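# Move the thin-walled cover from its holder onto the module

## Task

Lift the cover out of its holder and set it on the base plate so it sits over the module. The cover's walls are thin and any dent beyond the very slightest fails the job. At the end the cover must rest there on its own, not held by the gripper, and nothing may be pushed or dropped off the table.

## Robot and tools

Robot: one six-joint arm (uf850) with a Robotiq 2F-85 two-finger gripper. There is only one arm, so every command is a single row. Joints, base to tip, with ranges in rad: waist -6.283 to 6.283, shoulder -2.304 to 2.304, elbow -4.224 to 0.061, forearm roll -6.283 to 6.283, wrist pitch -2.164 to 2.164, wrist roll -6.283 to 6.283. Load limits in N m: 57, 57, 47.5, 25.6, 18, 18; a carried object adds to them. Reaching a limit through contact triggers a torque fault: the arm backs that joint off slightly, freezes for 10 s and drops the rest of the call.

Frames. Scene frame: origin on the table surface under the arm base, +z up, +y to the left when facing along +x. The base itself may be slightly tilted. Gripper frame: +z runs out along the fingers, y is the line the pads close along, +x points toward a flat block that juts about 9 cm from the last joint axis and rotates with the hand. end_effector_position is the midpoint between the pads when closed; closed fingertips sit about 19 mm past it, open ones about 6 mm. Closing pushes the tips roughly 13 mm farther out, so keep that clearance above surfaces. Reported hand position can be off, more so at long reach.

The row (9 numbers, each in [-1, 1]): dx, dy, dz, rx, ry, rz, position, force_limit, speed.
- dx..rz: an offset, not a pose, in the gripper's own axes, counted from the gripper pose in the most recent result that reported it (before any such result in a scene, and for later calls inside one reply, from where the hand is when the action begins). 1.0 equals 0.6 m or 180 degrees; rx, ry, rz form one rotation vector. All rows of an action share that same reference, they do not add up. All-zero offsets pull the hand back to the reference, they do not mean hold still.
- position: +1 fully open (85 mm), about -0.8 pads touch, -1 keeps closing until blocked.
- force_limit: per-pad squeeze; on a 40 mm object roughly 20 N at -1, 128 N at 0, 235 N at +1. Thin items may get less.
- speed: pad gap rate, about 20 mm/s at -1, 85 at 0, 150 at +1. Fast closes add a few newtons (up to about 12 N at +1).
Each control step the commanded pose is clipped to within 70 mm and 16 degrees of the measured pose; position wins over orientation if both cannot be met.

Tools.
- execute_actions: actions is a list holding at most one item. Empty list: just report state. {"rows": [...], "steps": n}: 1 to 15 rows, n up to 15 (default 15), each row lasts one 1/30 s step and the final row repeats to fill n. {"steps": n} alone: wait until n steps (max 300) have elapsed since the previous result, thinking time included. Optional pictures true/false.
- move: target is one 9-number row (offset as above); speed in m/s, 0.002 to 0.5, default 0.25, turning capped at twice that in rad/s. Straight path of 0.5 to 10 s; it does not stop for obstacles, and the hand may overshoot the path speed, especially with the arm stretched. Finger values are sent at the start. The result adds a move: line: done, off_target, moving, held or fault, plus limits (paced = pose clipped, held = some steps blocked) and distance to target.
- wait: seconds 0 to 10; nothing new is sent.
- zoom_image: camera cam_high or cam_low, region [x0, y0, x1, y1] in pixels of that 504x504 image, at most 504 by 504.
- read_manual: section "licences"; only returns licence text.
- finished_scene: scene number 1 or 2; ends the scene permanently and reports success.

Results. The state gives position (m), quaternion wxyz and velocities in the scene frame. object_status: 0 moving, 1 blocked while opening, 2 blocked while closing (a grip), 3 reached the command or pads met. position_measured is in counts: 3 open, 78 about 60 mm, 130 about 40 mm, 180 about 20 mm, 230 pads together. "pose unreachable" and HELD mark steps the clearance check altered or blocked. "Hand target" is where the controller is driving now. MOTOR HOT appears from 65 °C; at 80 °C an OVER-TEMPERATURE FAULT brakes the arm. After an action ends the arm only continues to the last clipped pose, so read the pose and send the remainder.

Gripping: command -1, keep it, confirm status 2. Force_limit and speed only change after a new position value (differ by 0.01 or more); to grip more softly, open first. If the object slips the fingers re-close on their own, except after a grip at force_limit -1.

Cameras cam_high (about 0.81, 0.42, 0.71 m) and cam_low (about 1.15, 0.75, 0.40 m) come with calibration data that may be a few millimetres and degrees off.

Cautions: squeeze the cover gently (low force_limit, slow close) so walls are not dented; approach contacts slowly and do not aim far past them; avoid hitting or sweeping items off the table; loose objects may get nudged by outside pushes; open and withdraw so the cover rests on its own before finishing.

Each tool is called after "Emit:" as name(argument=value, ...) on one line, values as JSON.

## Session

Emit:
execute_actions(actions=[])

Scene clock: 0.00 s of 5600.00 s.
end_effector_position=(+0.2150, -0.0689, +0.3239) position_measured=3 object_status=3 end_effector_quat_wxyz=(+0.600, +0.008, -0.674, +0.431) end_effector_velocity=(-0.000, -0.001, +0.000) end_effector_angular_velocity=(+0.000, -0.000, +0.002)
Joint positions: [ 0.232 -0.798 -0.826 -0.446 -1.684  0.574]
Joint velocities: [-0.     0.002  0.002 -0.002  0.     0.   ]
Hand target: +0.215, -0.069, +0.324; +0.600, +0.008, -0.674, +0.431

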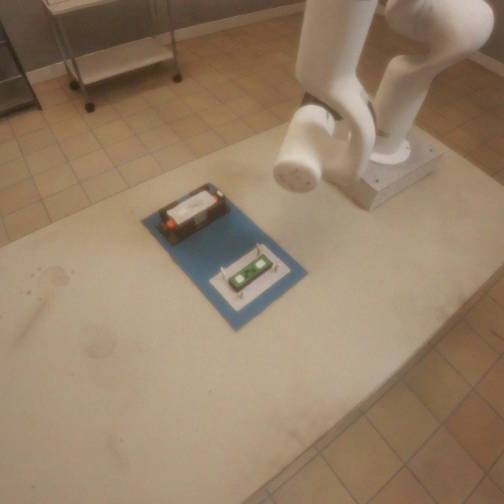

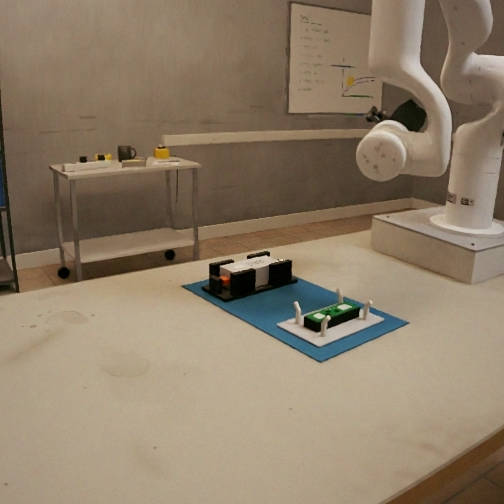

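Emit:
zoom_image(camera="cam_high", region=[150, 160, 250, 255])

Emit:
zoom_image(camera="cam_low", region=[200, 210, 300, 310])

Emit:
zoom_image(camera="cam_high", region=[200, 215, 310, 325])

Emit:
zoom_image(camera="cam_low", region=[270, 240, 390, 360])

Region (150, 160, 250, 255) of cam_high's 504x504 image, scaled by 5.040, with more detail than that image has; it fills the top 479 rows of this view, and the rest is white.

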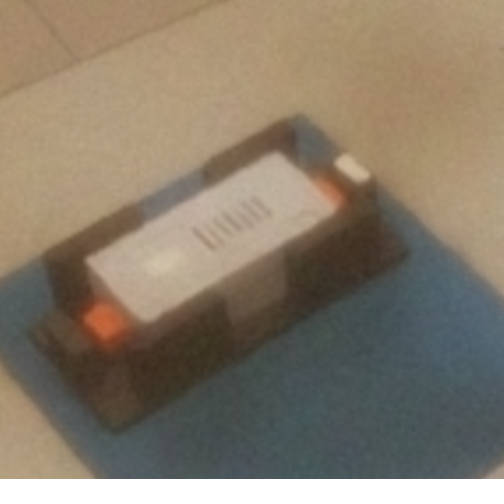

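Region (200, 210, 300, 310) of cam_low's 504x504 image, scaled by 5.040, with more detail than that image has.

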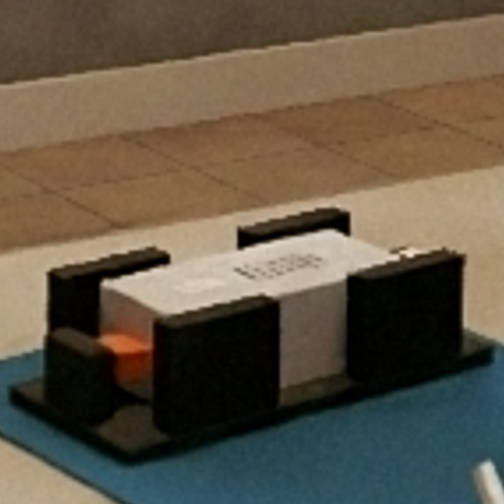

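Region (200, 215, 310, 325) of cam_high's 504x504 image, scaled by 4.582, with more detail than that image has.

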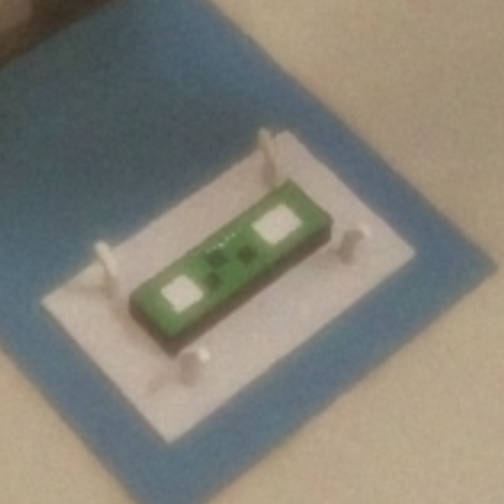

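Region (270, 240, 390, 360) of cam_low's 504x504 image, scaled by 4.200, with more detail than that image has.

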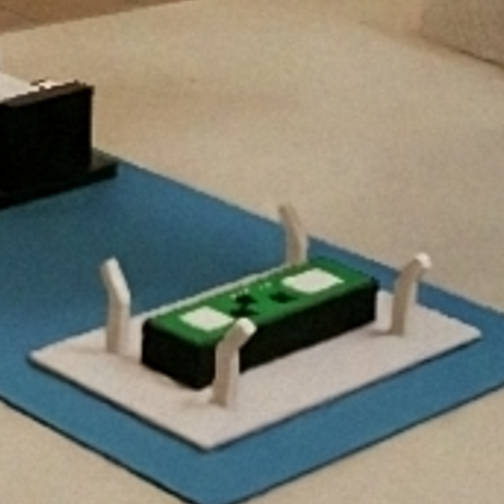

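Emit:
move(target=[-0.4733,-0.1847,-0.4697,-0.2878,-0.4442,-0.0175,0.6,-1,0], speed=0.2)

Scene clock: 33.23 s of 5600.00 s.
end_effector_position=(+0.5788, -0.1162, +0.1303) position_measured=53 object_status=3 end_effector_quat_wxyz=(+0.000, -0.048, +0.999, -0.000) end_effector_velocity=(+0.001, +0.000, -0.001) end_effector_angular_velocity=(+0.007, -0.004, +0.002)
Joint positions: [-0.168 -0.811 -1.238  0.045 -0.444 -0.345]
Joint velocities: [-0.003 -0.002 -0.002  0.017  0.002 -0.02 ]
Hand target: +0.579, -0.116, +0.130; +0.000, -0.048, +0.999, -0.000
Off the commanded pose: 0.000 m, 0 deg.
After step 90, 25.67 s passed at rest.
move: done

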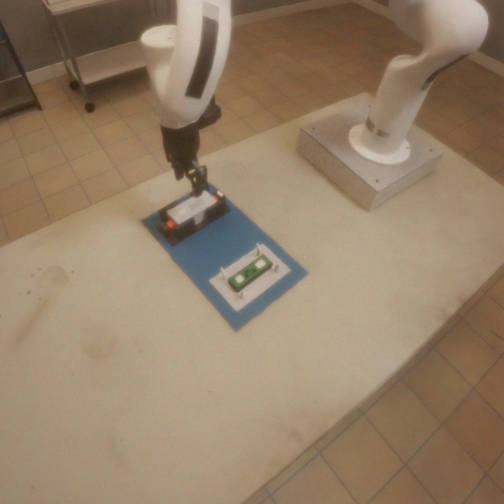

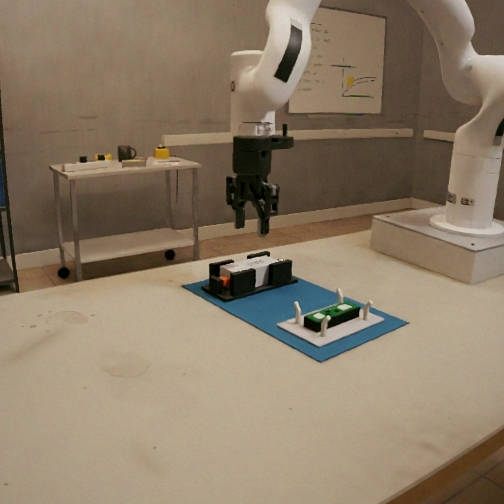

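Emit:
move(target=[0,0,0.105,0,0,0,0.6,-1,0], speed=0.07)

Emit:
zoom_image(camera="cam_high", region=[150, 160, 250, 255])

Emit:
zoom_image(camera="cam_low", region=[200, 210, 300, 310])

Scene clock: 45.87 s of 5600.00 s.
end_effector_position=(+0.5791, -0.1163, +0.0676) position_measured=53 object_status=3 end_effector_quat_wxyz=(+0.000, -0.048, +0.999, -0.000) end_effector_velocity=(+0.000, -0.000, -0.001) end_effector_angular_velocity=(-0.000, +0.000, +0.001)
Joint positions: [-0.166 -0.93  -1.266  0.056 -0.353 -0.355]
Joint velocities: [ 0.    -0.003 -0.001 -0.001  0.001 -0.   ]
Hand target: +0.579, -0.116, +0.067; +0.000, -0.048, +0.999, -0.000
Off the commanded pose: 0.000 m, 0 deg.
After step 90, 8.43 s passed at rest.
move: done

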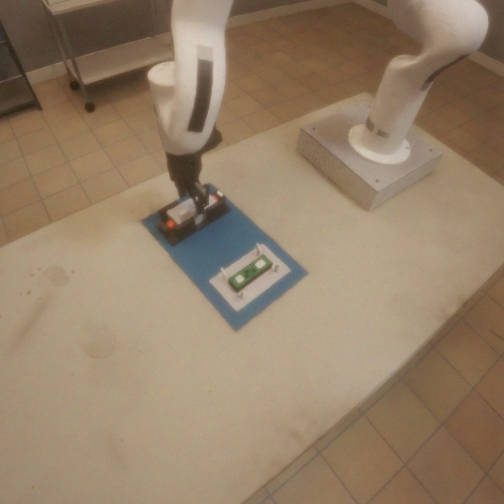

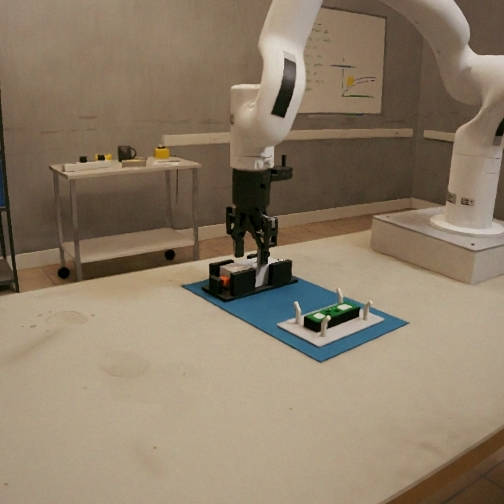

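Region (150, 160, 250, 255) of cam_high's 504x504 image, scaled by 5.040, with more detail than that image has; it fills the top 479 rows of this view, and the rest is white.

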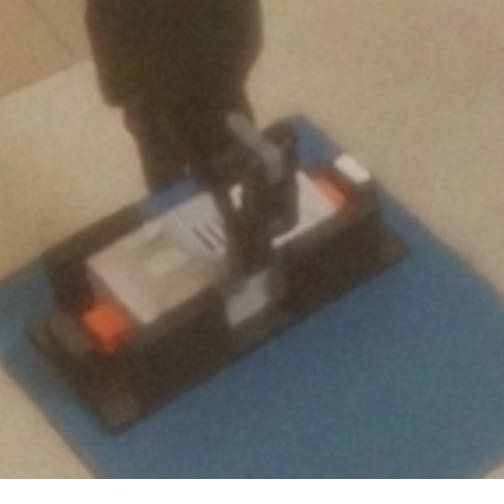

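Region (200, 210, 300, 310) of cam_low's 504x504 image, scaled by 5.040, with more detail than that image has.

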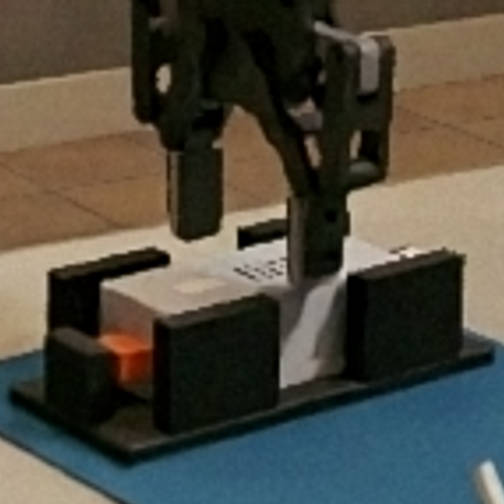

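Emit:
move(target=[0,0,0.046,0,0,0,0.6,-1,0], speed=0.025)

Emit:
move(target=[0,0,0,0,0,0,-1,-1,-1], speed=0.02)

Emit:
zoom_image(camera="cam_low", region=[210, 228, 290, 308])

Scene clock: 52.77 s of 5600.00 s.
end_effector_position=(+0.5792, -0.1163, +0.0401) position_measured=53 object_status=3 end_effector_quat_wxyz=(+0.000, -0.048, +0.999, -0.000) end_effector_velocity=(+0.000, -0.000, -0.001) end_effector_angular_velocity=(-0.000, -0.001, -0.000)
Joint positions: [-0.166 -0.985 -1.286  0.062 -0.317 -0.361]
Joint velocities: [ 0.    -0.001 -0.001  0.     0.001 -0.   ]
Hand target: +0.579, -0.116, +0.040; +0.000, -0.048, +0.999, -0.000
Off the commanded pose: 0.000 m, 0 deg.
After step 90, 2.53 s passed at rest.
move: done

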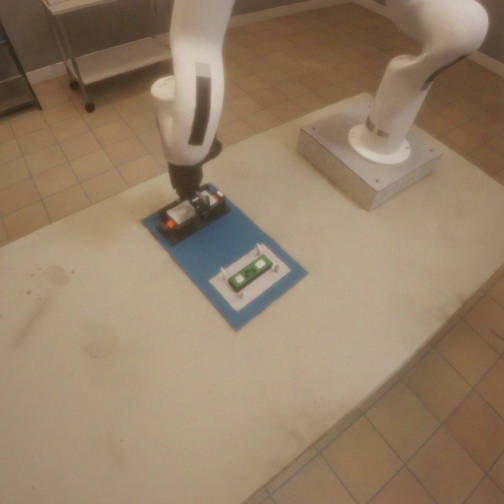

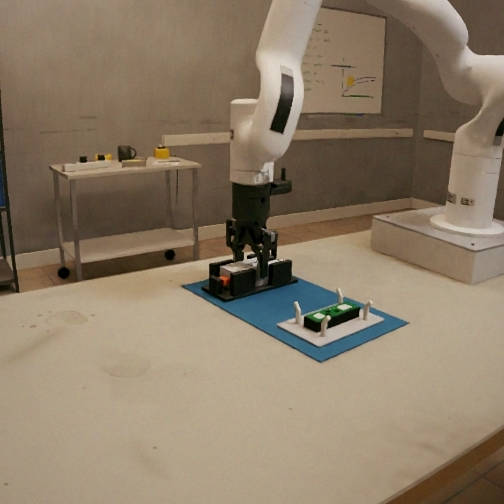

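Scene clock: 53.93 s of 5600.00 s.
end_effector_position=(+0.5789, -0.1158, +0.0402) position_measured=100 object_status=2 end_effector_quat_wxyz=(-0.000, -0.048, +0.999, -0.000) end_effector_velocity=(-0.001, -0.001, -0.001) end_effector_angular_velocity=(-0.001, -0.001, -0.000)
Joint positions: [-0.165 -0.985 -1.285  0.062 -0.319 -0.361]
Joint velocities: [-0.002 -0.     0.001 -0.001  0.002 -0.001]
Hand target: +0.579, -0.116, +0.040; +0.000, -0.048, +0.999, -0.000
Off the commanded pose: 0.001 m, 0 deg.
move: done

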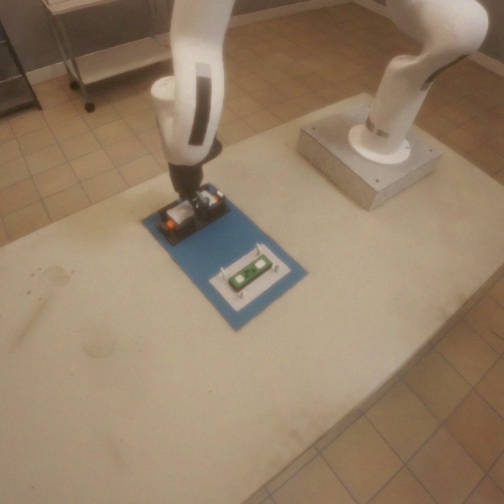

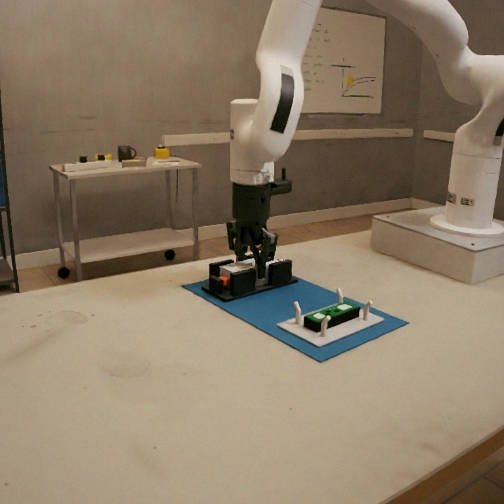

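Region (210, 228, 290, 308) of cam_low's 504x504 image, scaled by 6.300, with more detail than that image has.

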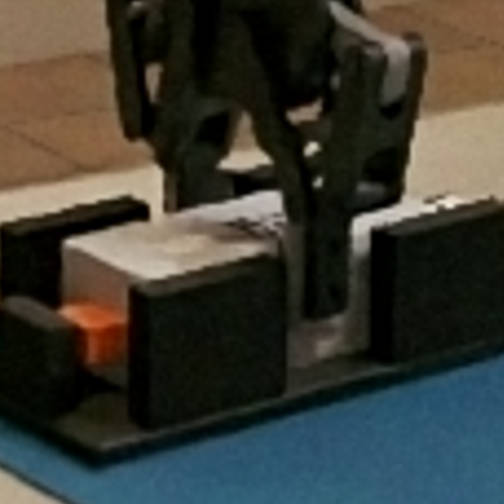

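Deflected +y; recentre and regrip.

Emit:
move(target=[0,0.002,0,0,0,0,0.4,-1,-1], speed=0.005)

Emit:
move(target=[0,0,0,0,0,0,-1,-1,-1], speed=0.02)

Scene clock: 58.60 s of 5600.00 s.
end_effector_position=(+0.5791, -0.1148, +0.0402) position_measured=78 object_status=0 end_effector_quat_wxyz=(+0.000, -0.048, +0.999, -0.000) end_effector_velocity=(-0.001, +0.001, +0.000) end_effector_angular_velocity=(+0.001, +0.003, +0.000)
Joint positions: [-0.163 -0.984 -1.284  0.062 -0.317 -0.359]
Joint velocities: [ 0.002  0.001  0.     0.001 -0.004  0.   ]
Hand target: +0.579, -0.115, +0.040; -0.000, -0.048, +0.999, -0.000
Off the commanded pose: 0.000 m, 0 deg.
After step 90, 0.97 s passed at rest.
move: done

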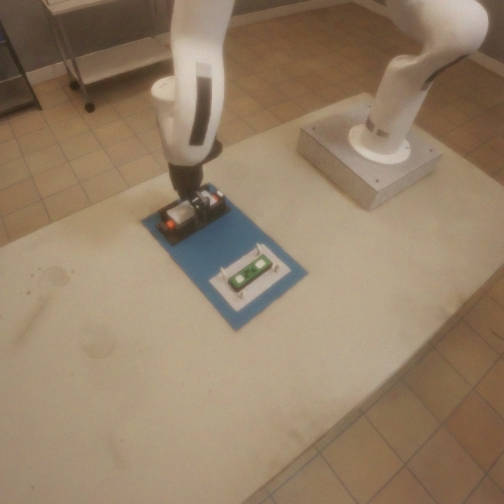

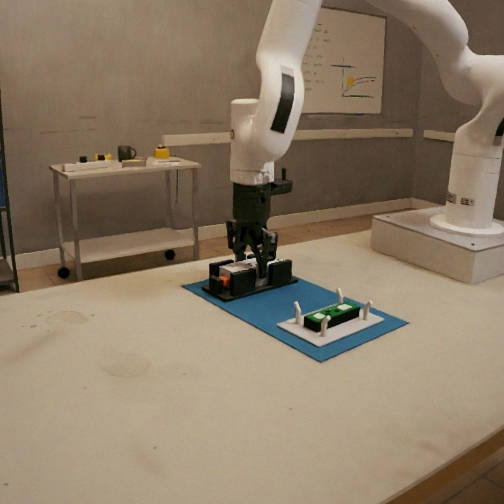

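Scene clock: 59.30 s of 5600.00 s.
end_effector_position=(+0.5792, -0.1148, +0.0405) position_measured=100 object_status=2 end_effector_quat_wxyz=(+0.000, -0.048, +0.999, -0.000) end_effector_velocity=(-0.000, -0.000, -0.001) end_effector_angular_velocity=(-0.000, +0.001, +0.001)
Joint positions: [-0.163 -0.984 -1.285  0.062 -0.318 -0.359]
Joint velocities: [-0.    -0.001  0.001 -0.     0.001 -0.   ]
Hand target: +0.579, -0.115, +0.040; +0.000, -0.048, +0.999, -0.000
Off the commanded pose: 0.000 m, 0 deg.
move: done

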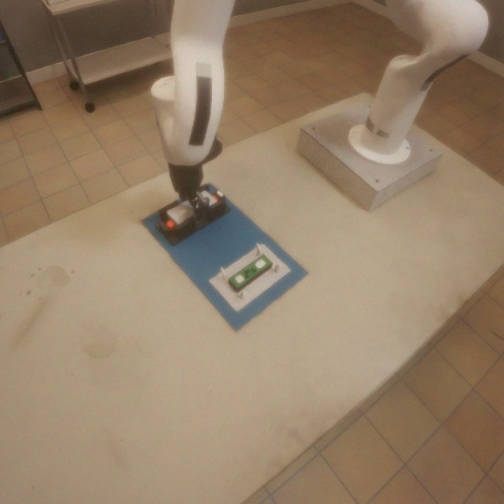

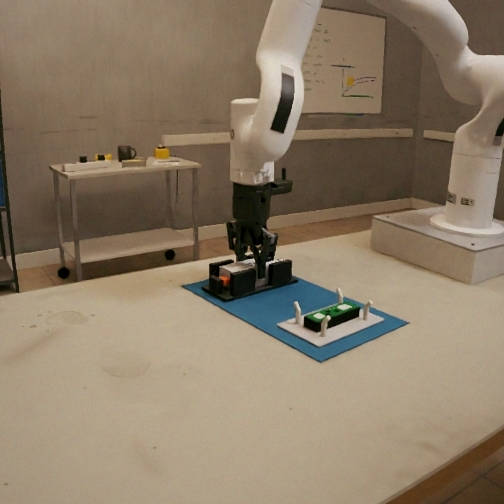

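Emit:
move(target=[0,0,0,0,0,0,-0.98,-0.88,-1], speed=0.02)

Emit:
move(target=[0,0,-0.007,0,0,0,-0.98,-0.88,-1], speed=0.003)

Emit:
zoom_image(camera="cam_low", region=[210, 228, 290, 308])

Scene clock: 66.10 s of 5600.00 s.
end_effector_position=(+0.5791, -0.1148, +0.0404) position_measured=103 object_status=2 end_effector_quat_wxyz=(+0.000, -0.048, +0.999, -0.000) end_effector_velocity=(-0.000, -0.000, -0.000) end_effector_angular_velocity=(-0.000, +0.000, +0.001)
Joint positions: [-0.163 -0.984 -1.285  0.062 -0.318 -0.359]
Joint velocities: [-0.    -0.     0.    -0.001 -0.     0.   ]
Hand target: +0.579, -0.115, +0.040; +0.000, -0.048, +0.999, -0.000
Off the commanded pose: 0.000 m, 0 deg.
After step 90, 3.10 s passed at rest.
move: done

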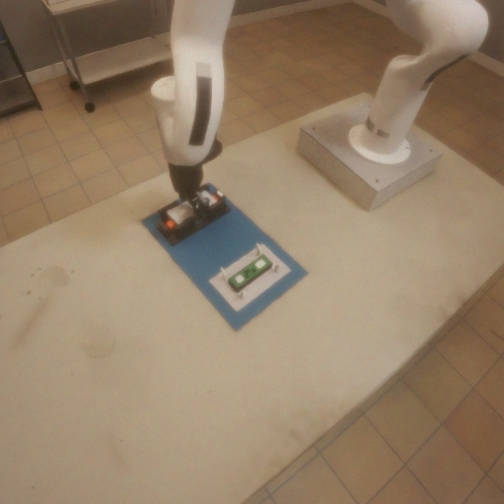

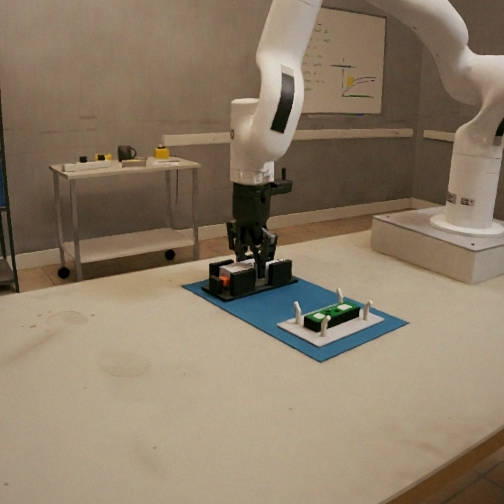

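Scene clock: 67.73 s of 5600.00 s.
end_effector_position=(+0.5789, -0.1148, +0.0445) position_measured=103 object_status=2 end_effector_quat_wxyz=(-0.000, -0.048, +0.999, -0.000) end_effector_velocity=(+0.001, -0.000, +0.001) end_effector_angular_velocity=(-0.001, -0.002, +0.000)
Joint positions: [-0.163 -0.976 -1.281  0.061 -0.323 -0.358]
Joint velocities: [-0.     0.001 -0.002 -0.     0.     0.   ]
Hand target: +0.579, -0.115, +0.045; +0.000, -0.048, +0.999, -0.000
Off the commanded pose: 0.000 m, 0 deg.
move: done

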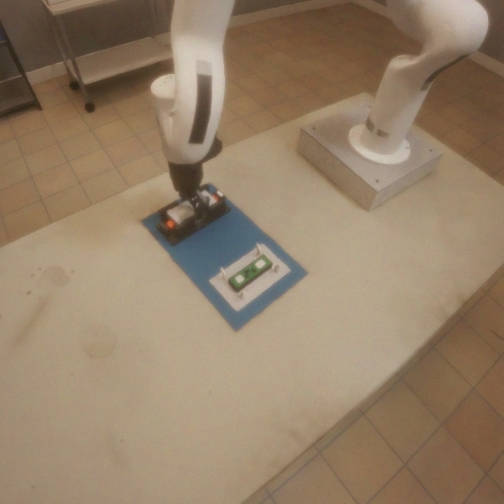

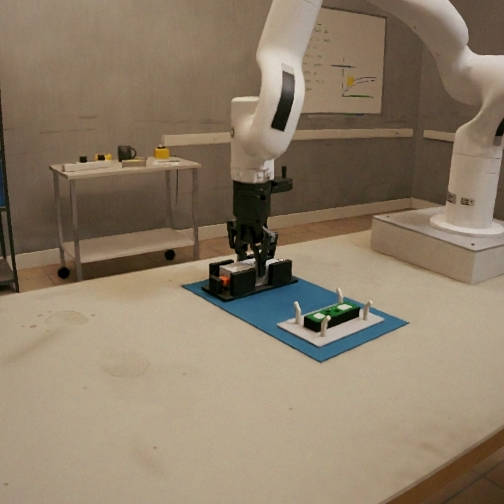

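Region (210, 228, 290, 308) of cam_low's 504x504 image, scaled by 6.300, with more detail than that image has.

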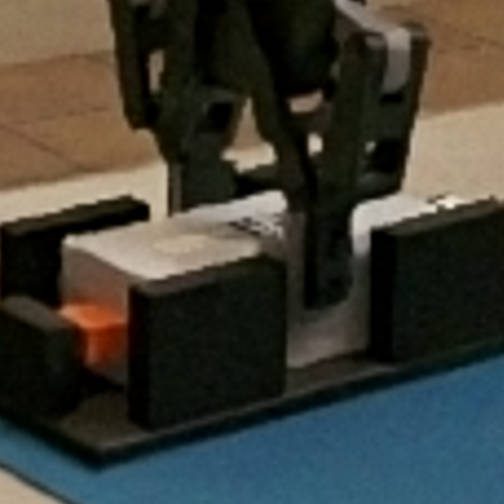

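Emit:
move(target=[0,0,0,0,0,0,0.35,-1,-0.5], speed=0.02)

Emit:
move(target=[0,0,0.008,0,0,0,0.35,-1,-0.5], speed=0.012)

Emit:
move(target=[0,0,0,0,0,0,-1,-0.77,-1], speed=0.02)

Emit:
move(target=[0,0,-0.007,0,0,0,-1,-0.77,-1], speed=0.003)

Emit:
zoom_image(camera="cam_low", region=[210, 228, 290, 308])

Scene clock: 78.37 s of 5600.00 s.
end_effector_position=(+0.5790, -0.1148, +0.0445) position_measured=85 object_status=3 end_effector_quat_wxyz=(-0.000, -0.048, +0.999, -0.000) end_effector_velocity=(-0.001, +0.000, -0.001) end_effector_angular_velocity=(+0.001, +0.002, -0.001)
Joint positions: [-0.163 -0.976 -1.281  0.061 -0.323 -0.358]
Joint velocities: [-0.    -0.001  0.001  0.001 -0.     0.   ]
Hand target: +0.579, -0.115, +0.044; -0.000, -0.048, +0.999, -0.000
Off the commanded pose: 0.000 m, 0 deg.
After step 90, 6.93 s passed at rest.
move: done

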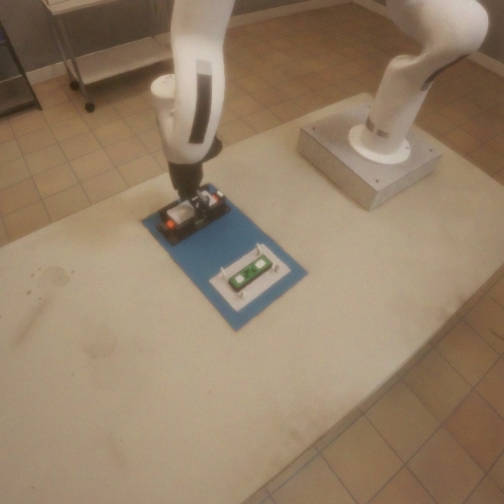

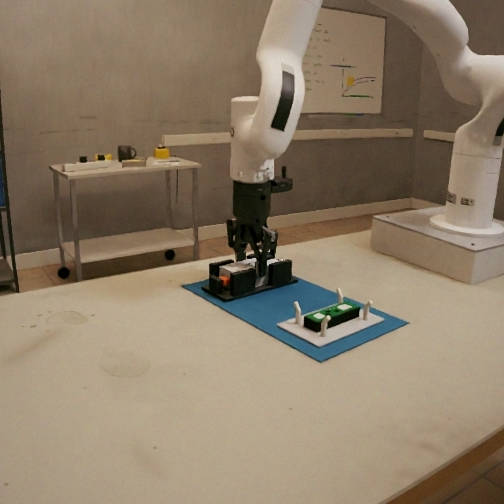

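Scene clock: 79.07 s of 5600.00 s.
end_effector_position=(+0.5790, -0.1148, +0.0398) position_measured=85 object_status=3 end_effector_quat_wxyz=(-0.000, -0.048, +0.999, -0.000) end_effector_velocity=(-0.000, +0.000, -0.001) end_effector_angular_velocity=(+0.000, +0.000, -0.001)
Joint positions: [-0.163 -0.985 -1.285  0.063 -0.317 -0.359]
Joint velocities: [ 0.    -0.002 -0.     0.001  0.001 -0.   ]
Hand target: +0.579, -0.115, +0.040; -0.000, -0.048, +0.999, -0.000
Off the commanded pose: 0.000 m, 0 deg.
move: done

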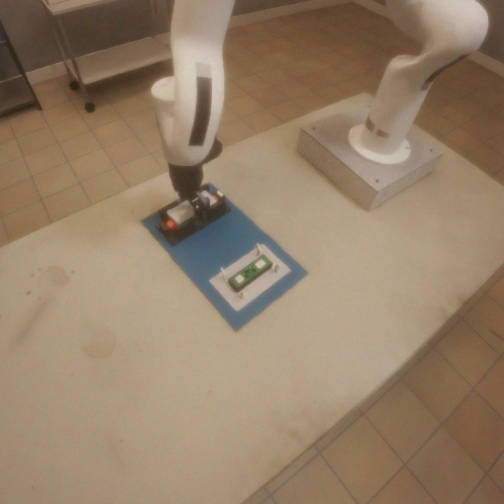

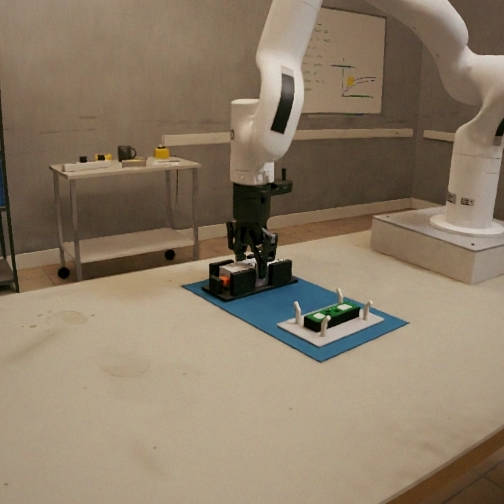

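Scene clock: 79.80 s of 5600.00 s.
end_effector_position=(+0.5792, -0.1148, +0.0403) position_measured=106 object_status=2 end_effector_quat_wxyz=(-0.000, -0.048, +0.999, -0.000) end_effector_velocity=(+0.000, -0.000, -0.001) end_effector_angular_velocity=(-0.000, -0.001, -0.000)
Joint positions: [-0.163 -0.985 -1.285  0.063 -0.318 -0.359]
Joint velocities: [-0.    -0.001  0.     0.001  0.003 -0.   ]
Hand target: +0.579, -0.115, +0.040; -0.000, -0.048, +0.999, -0.000
Off the commanded pose: 0.001 m, 0 deg.
move: done

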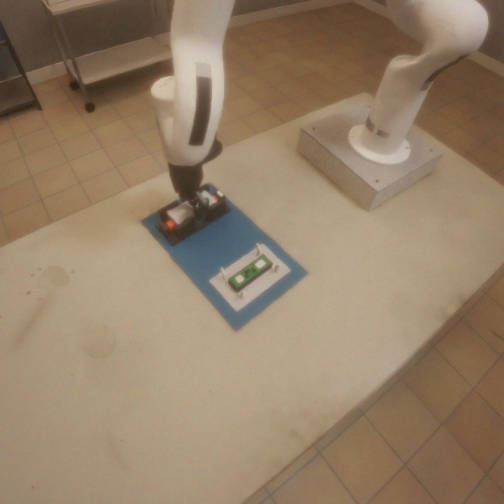

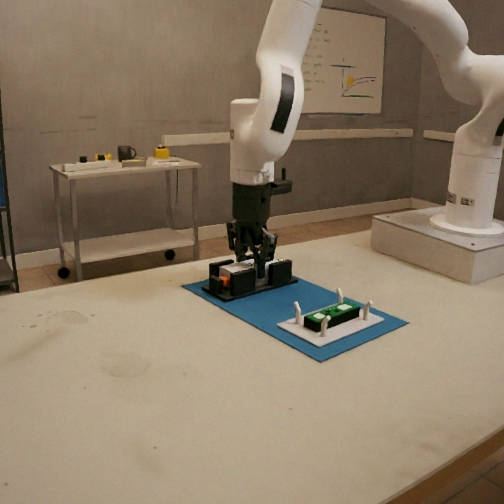

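Scene clock: 81.43 s of 5600.00 s.
end_effector_position=(+0.5790, -0.1148, +0.0443) position_measured=107 object_status=2 end_effector_quat_wxyz=(-0.000, -0.048, +0.999, -0.000) end_effector_velocity=(+0.001, -0.000, +0.000) end_effector_angular_velocity=(-0.001, -0.001, +0.002)
Joint positions: [-0.163 -0.976 -1.282  0.062 -0.324 -0.358]
Joint velocities: [-0.    -0.    -0.001 -0.002  0.001  0.   ]
Hand target: +0.579, -0.115, +0.044; -0.000, -0.048, +0.999, -0.000
Off the commanded pose: 0.000 m, 0 deg.
move: done

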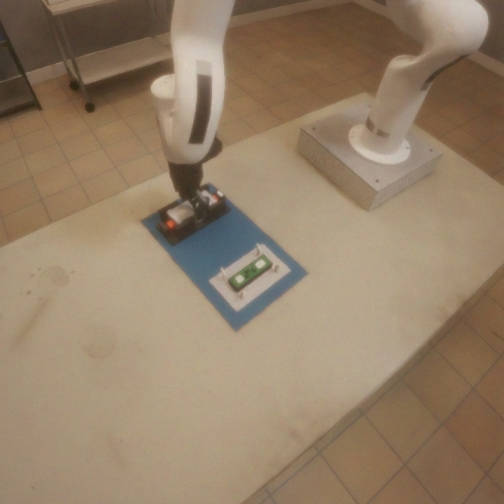

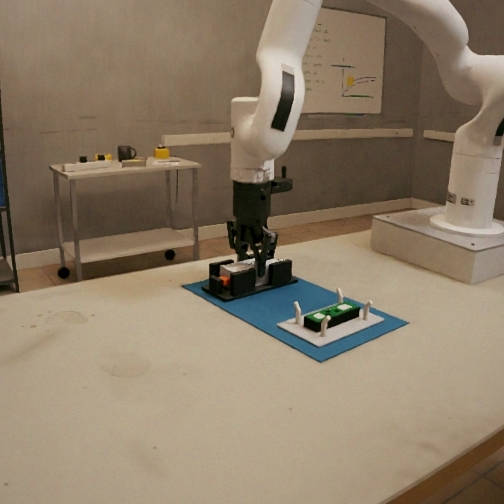

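Region (210, 228, 290, 308) of cam_low's 504x504 image, scaled by 6.300, with more detail than that image has.

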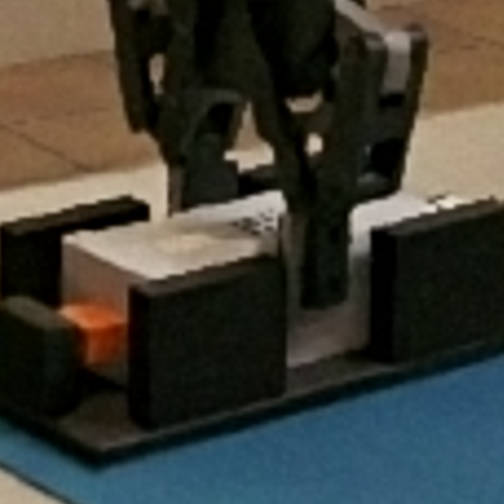

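Emit:
move(target=[0,0,0.001,0,0,0,-0.98,-0.68,-1], speed=0.005)

Emit:
move(target=[0,0,-0.007,0,0,0,-0.98,-0.68,-1], speed=0.003)

Emit:
zoom_image(camera="cam_low", region=[210, 228, 290, 308])

Scene clock: 89.80 s of 5600.00 s.
end_effector_position=(+0.5794, -0.1148, +0.0442) position_measured=111 object_status=2 end_effector_quat_wxyz=(-0.000, -0.048, +0.999, -0.000) end_effector_velocity=(-0.000, +0.000, -0.000) end_effector_angular_velocity=(-0.000, -0.001, -0.001)
Joint positions: [-0.163 -0.977 -1.283  0.062 -0.323 -0.359]
Joint velocities: [ 0.     0.     0.001  0.001  0.001 -0.   ]
Hand target: +0.579, -0.115, +0.044; -0.000, -0.048, +0.999, -0.000
Off the commanded pose: 0.001 m, 0 deg.
After step 90, 4.67 s passed at rest.
move: done

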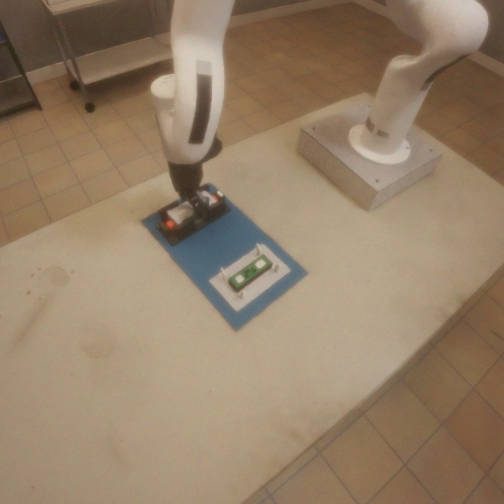

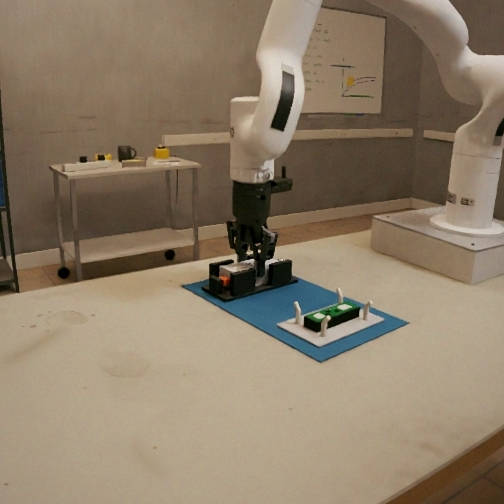

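Scene clock: 91.43 s of 5600.00 s.
end_effector_position=(+0.5793, -0.1148, +0.0483) position_measured=111 object_status=2 end_effector_quat_wxyz=(-0.000, -0.048, +0.999, -0.000) end_effector_velocity=(-0.000, -0.000, -0.000) end_effector_angular_velocity=(-0.000, +0.000, +0.001)
Joint positions: [-0.163 -0.969 -1.28   0.061 -0.329 -0.358]
Joint velocities: [-0.    -0.     0.    -0.001  0.     0.   ]
Hand target: +0.579, -0.115, +0.048; -0.000, -0.048, +0.999, -0.000
Off the commanded pose: 0.000 m, 0 deg.
move: done

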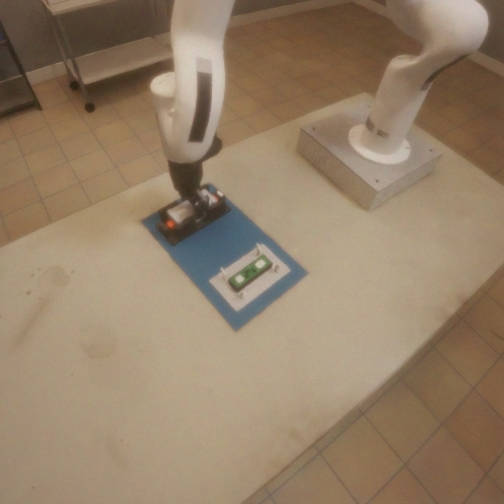

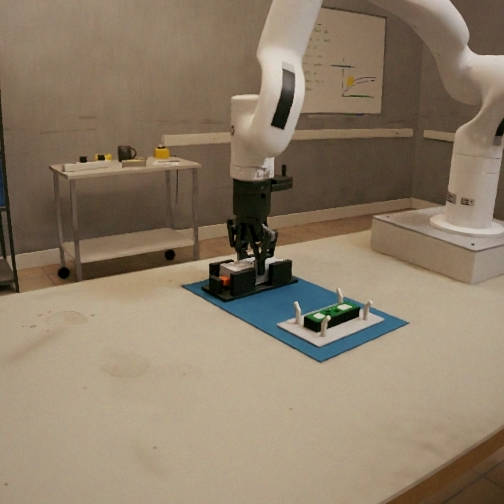

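Region (210, 228, 290, 308) of cam_low's 504x504 image, scaled by 6.300, with more detail than that image has.

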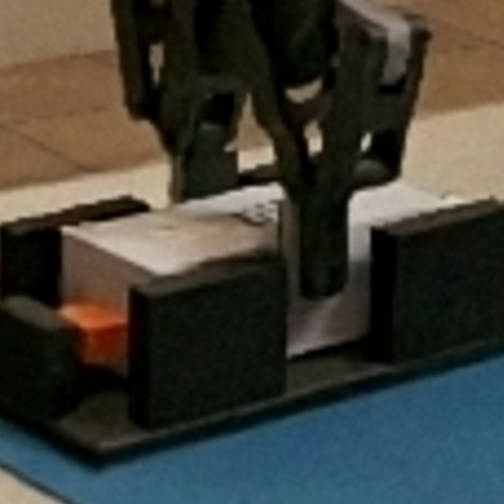

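Rising. Continue.

Emit:
move(target=[0,0,-0.05,0,0,0,-0.98,-0.68,-1], speed=0.006)

Emit:
zoom_image(camera="cam_low", region=[200, 210, 300, 310])

Scene clock: 101.73 s of 5600.00 s.
end_effector_position=(+0.5792, -0.1148, +0.0783) position_measured=111 object_status=2 end_effector_quat_wxyz=(-0.000, -0.048, +0.999, -0.000) end_effector_velocity=(-0.002, +0.000, -0.001) end_effector_angular_velocity=(+0.000, +0.004, +0.001)
Joint positions: [-0.164 -0.909 -1.26   0.054 -0.369 -0.352]
Joint velocities: [ 0.    -0.002  0.001 -0.002 -0.001  0.   ]
Hand target: +0.579, -0.115, +0.078; -0.000, -0.048, +0.999, -0.000
Off the commanded pose: 0.000 m, 0 deg.
After step 90, 2.10 s passed at rest.
move: done

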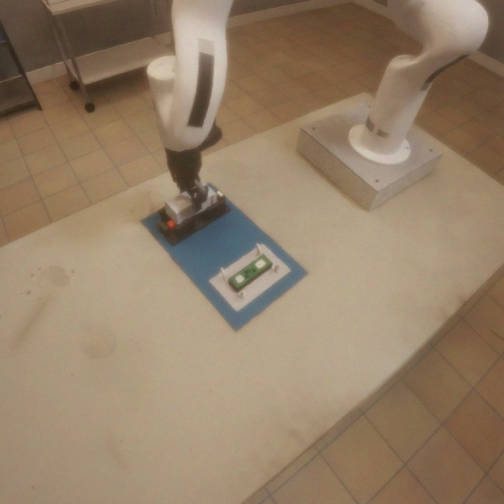

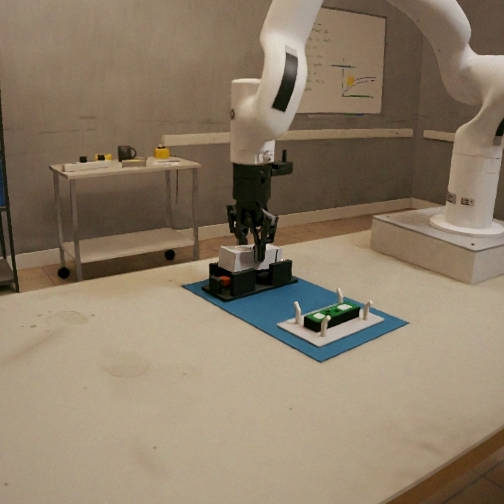

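Region (200, 210, 300, 310) of cam_low's 504x504 image, scaled by 5.040, with more detail than that image has.

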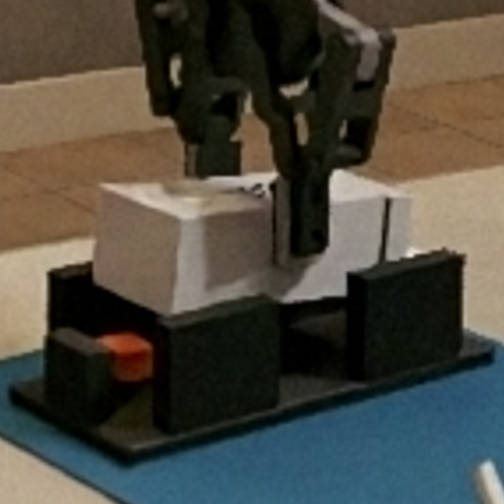

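Emit:
move(target=[-0.004,0,-0.062,0,0,0,-0.98,-0.68,-1], speed=0.02)

Emit:
move(target=[-0.001,0.387,0.035,0,0.034,0.005,-0.98,-0.68,-1], speed=0.1)

Emit:
zoom_image(camera="cam_high", region=[200, 215, 310, 325])

Emit:
zoom_image(camera="cam_low", region=[270, 240, 390, 360])

Scene clock: 115.67 s of 5600.00 s.
end_effector_position=(+0.5816, -0.1145, +0.1154) position_measured=111 object_status=2 end_effector_quat_wxyz=(-0.000, -0.048, +0.999, -0.000) end_effector_velocity=(-0.000, +0.000, +0.001) end_effector_angular_velocity=(+0.000, +0.000, +0.000)
Joint positions: [-0.164 -0.842 -1.251  0.047 -0.426 -0.344]
Joint velocities: [ 0.     0.002  0.    -0.    -0.002  0.   ]
Hand target: +0.582, -0.114, +0.116; -0.000, -0.048, +0.999, -0.000
Off the commanded pose: 0.000 m, 0 deg.
After step 90, 8.83 s passed at rest.
move: done

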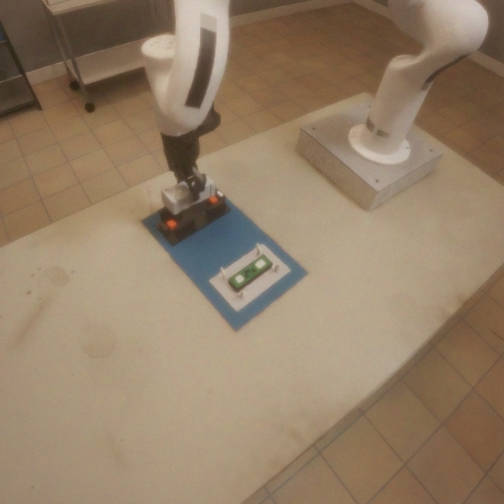

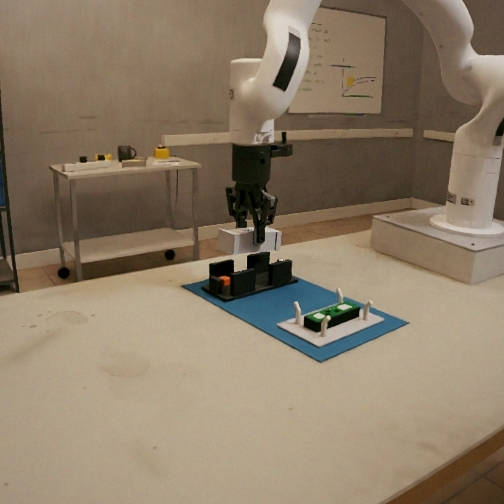

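Scene clock: 118.37 s of 5600.00 s.
end_effector_position=(+0.5599, +0.1165, +0.0943) position_measured=111 object_status=2 end_effector_quat_wxyz=(-0.053, -0.040, +0.998, -0.003) end_effector_velocity=(-0.001, +0.002, -0.001) end_effector_angular_velocity=(+0.001, +0.003, -0.002)
Joint positions: [ 0.228 -0.883 -1.275  0.072 -0.508  0.041]
Joint velocities: [ 0.002 -0.001 -0.     0.003 -0.001  0.002]
Hand target: +0.560, +0.117, +0.094; -0.054, -0.040, +0.998, -0.003
Off the commanded pose: 0.000 m, 0 deg.
move: done

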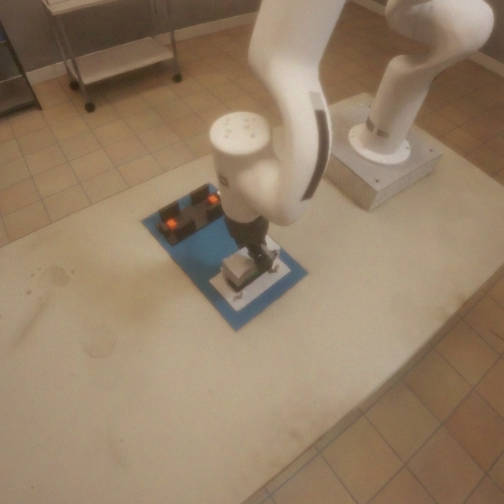

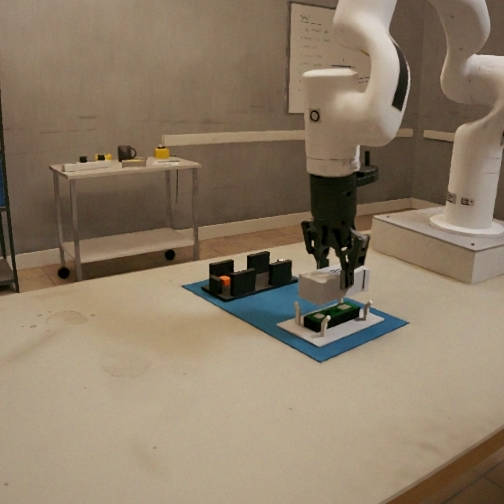

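Region (200, 215, 310, 325) of cam_high's 504x504 image, scaled by 4.582, with more detail than that image has.

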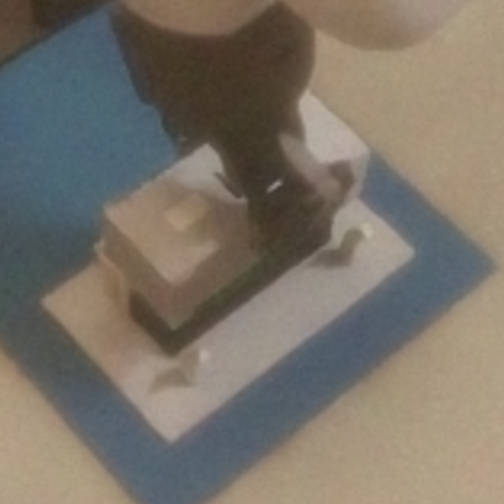

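Region (270, 240, 390, 360) of cam_low's 504x504 image, scaled by 4.200, with more detail than that image has.

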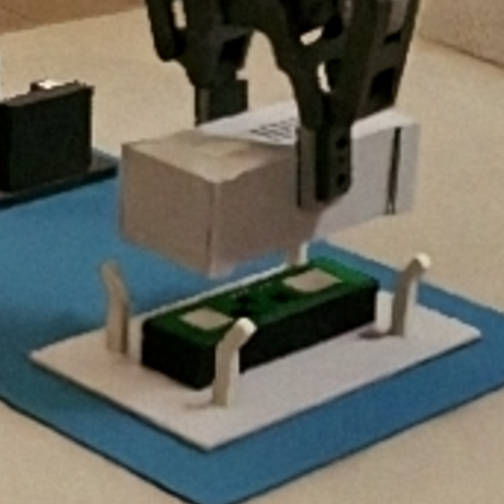

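Emit:
move(target=[-0.0039,-0.001,0.0365,0,0,0,-0.98,-0.68,-1], speed=0.015)

Emit:
zoom_image(camera="cam_high", region=[200, 215, 310, 325])

Emit:
zoom_image(camera="cam_low", region=[270, 240, 390, 360])

Scene clock: 128.00 s of 5600.00 s.
end_effector_position=(+0.5600, +0.1159, +0.0724) position_measured=111 object_status=2 end_effector_quat_wxyz=(-0.053, -0.040, +0.998, -0.003) end_effector_velocity=(+0.000, +0.000, +0.000) end_effector_angular_velocity=(+0.000, -0.001, -0.000)
Joint positions: [ 0.228 -0.926 -1.287  0.077 -0.477  0.036]
Joint velocities: [-0.     0.    -0.     0.     0.001 -0.   ]
Hand target: +0.560, +0.116, +0.072; -0.053, -0.040, +0.998, -0.003
Off the commanded pose: 0.000 m, 0 deg.
After step 90, 4.93 s passed at rest.
move: done

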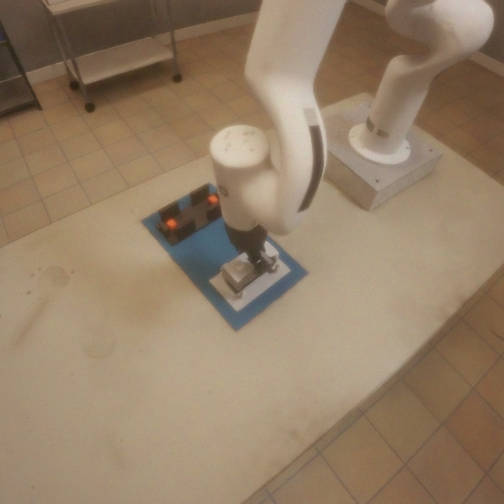

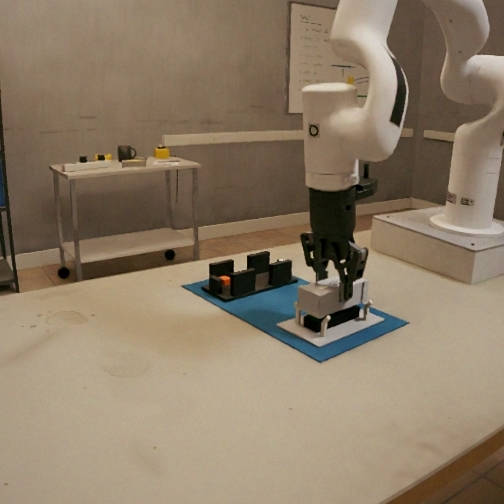

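Region (200, 215, 310, 325) of cam_high's 504x504 image, scaled by 4.582, with more detail than that image has.

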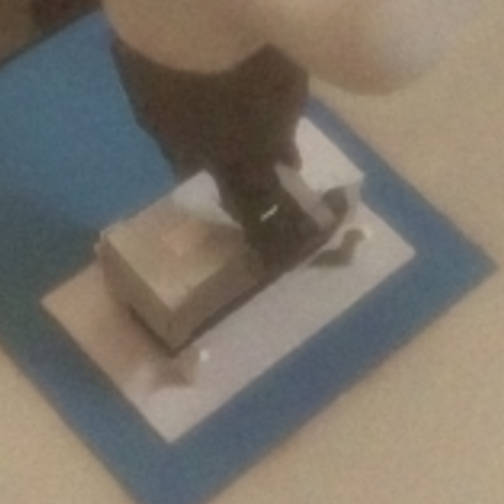

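Region (270, 240, 390, 360) of cam_low's 504x504 image, scaled by 4.200, with more detail than that image has.

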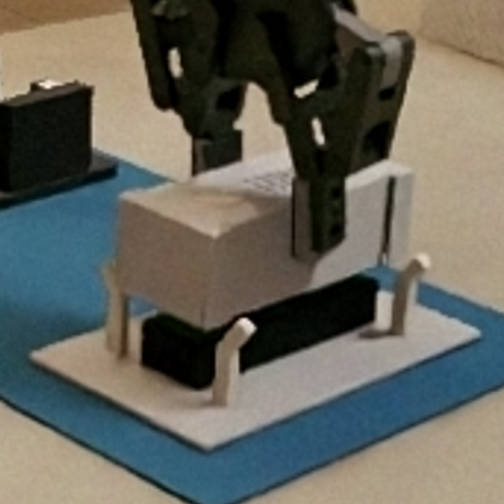

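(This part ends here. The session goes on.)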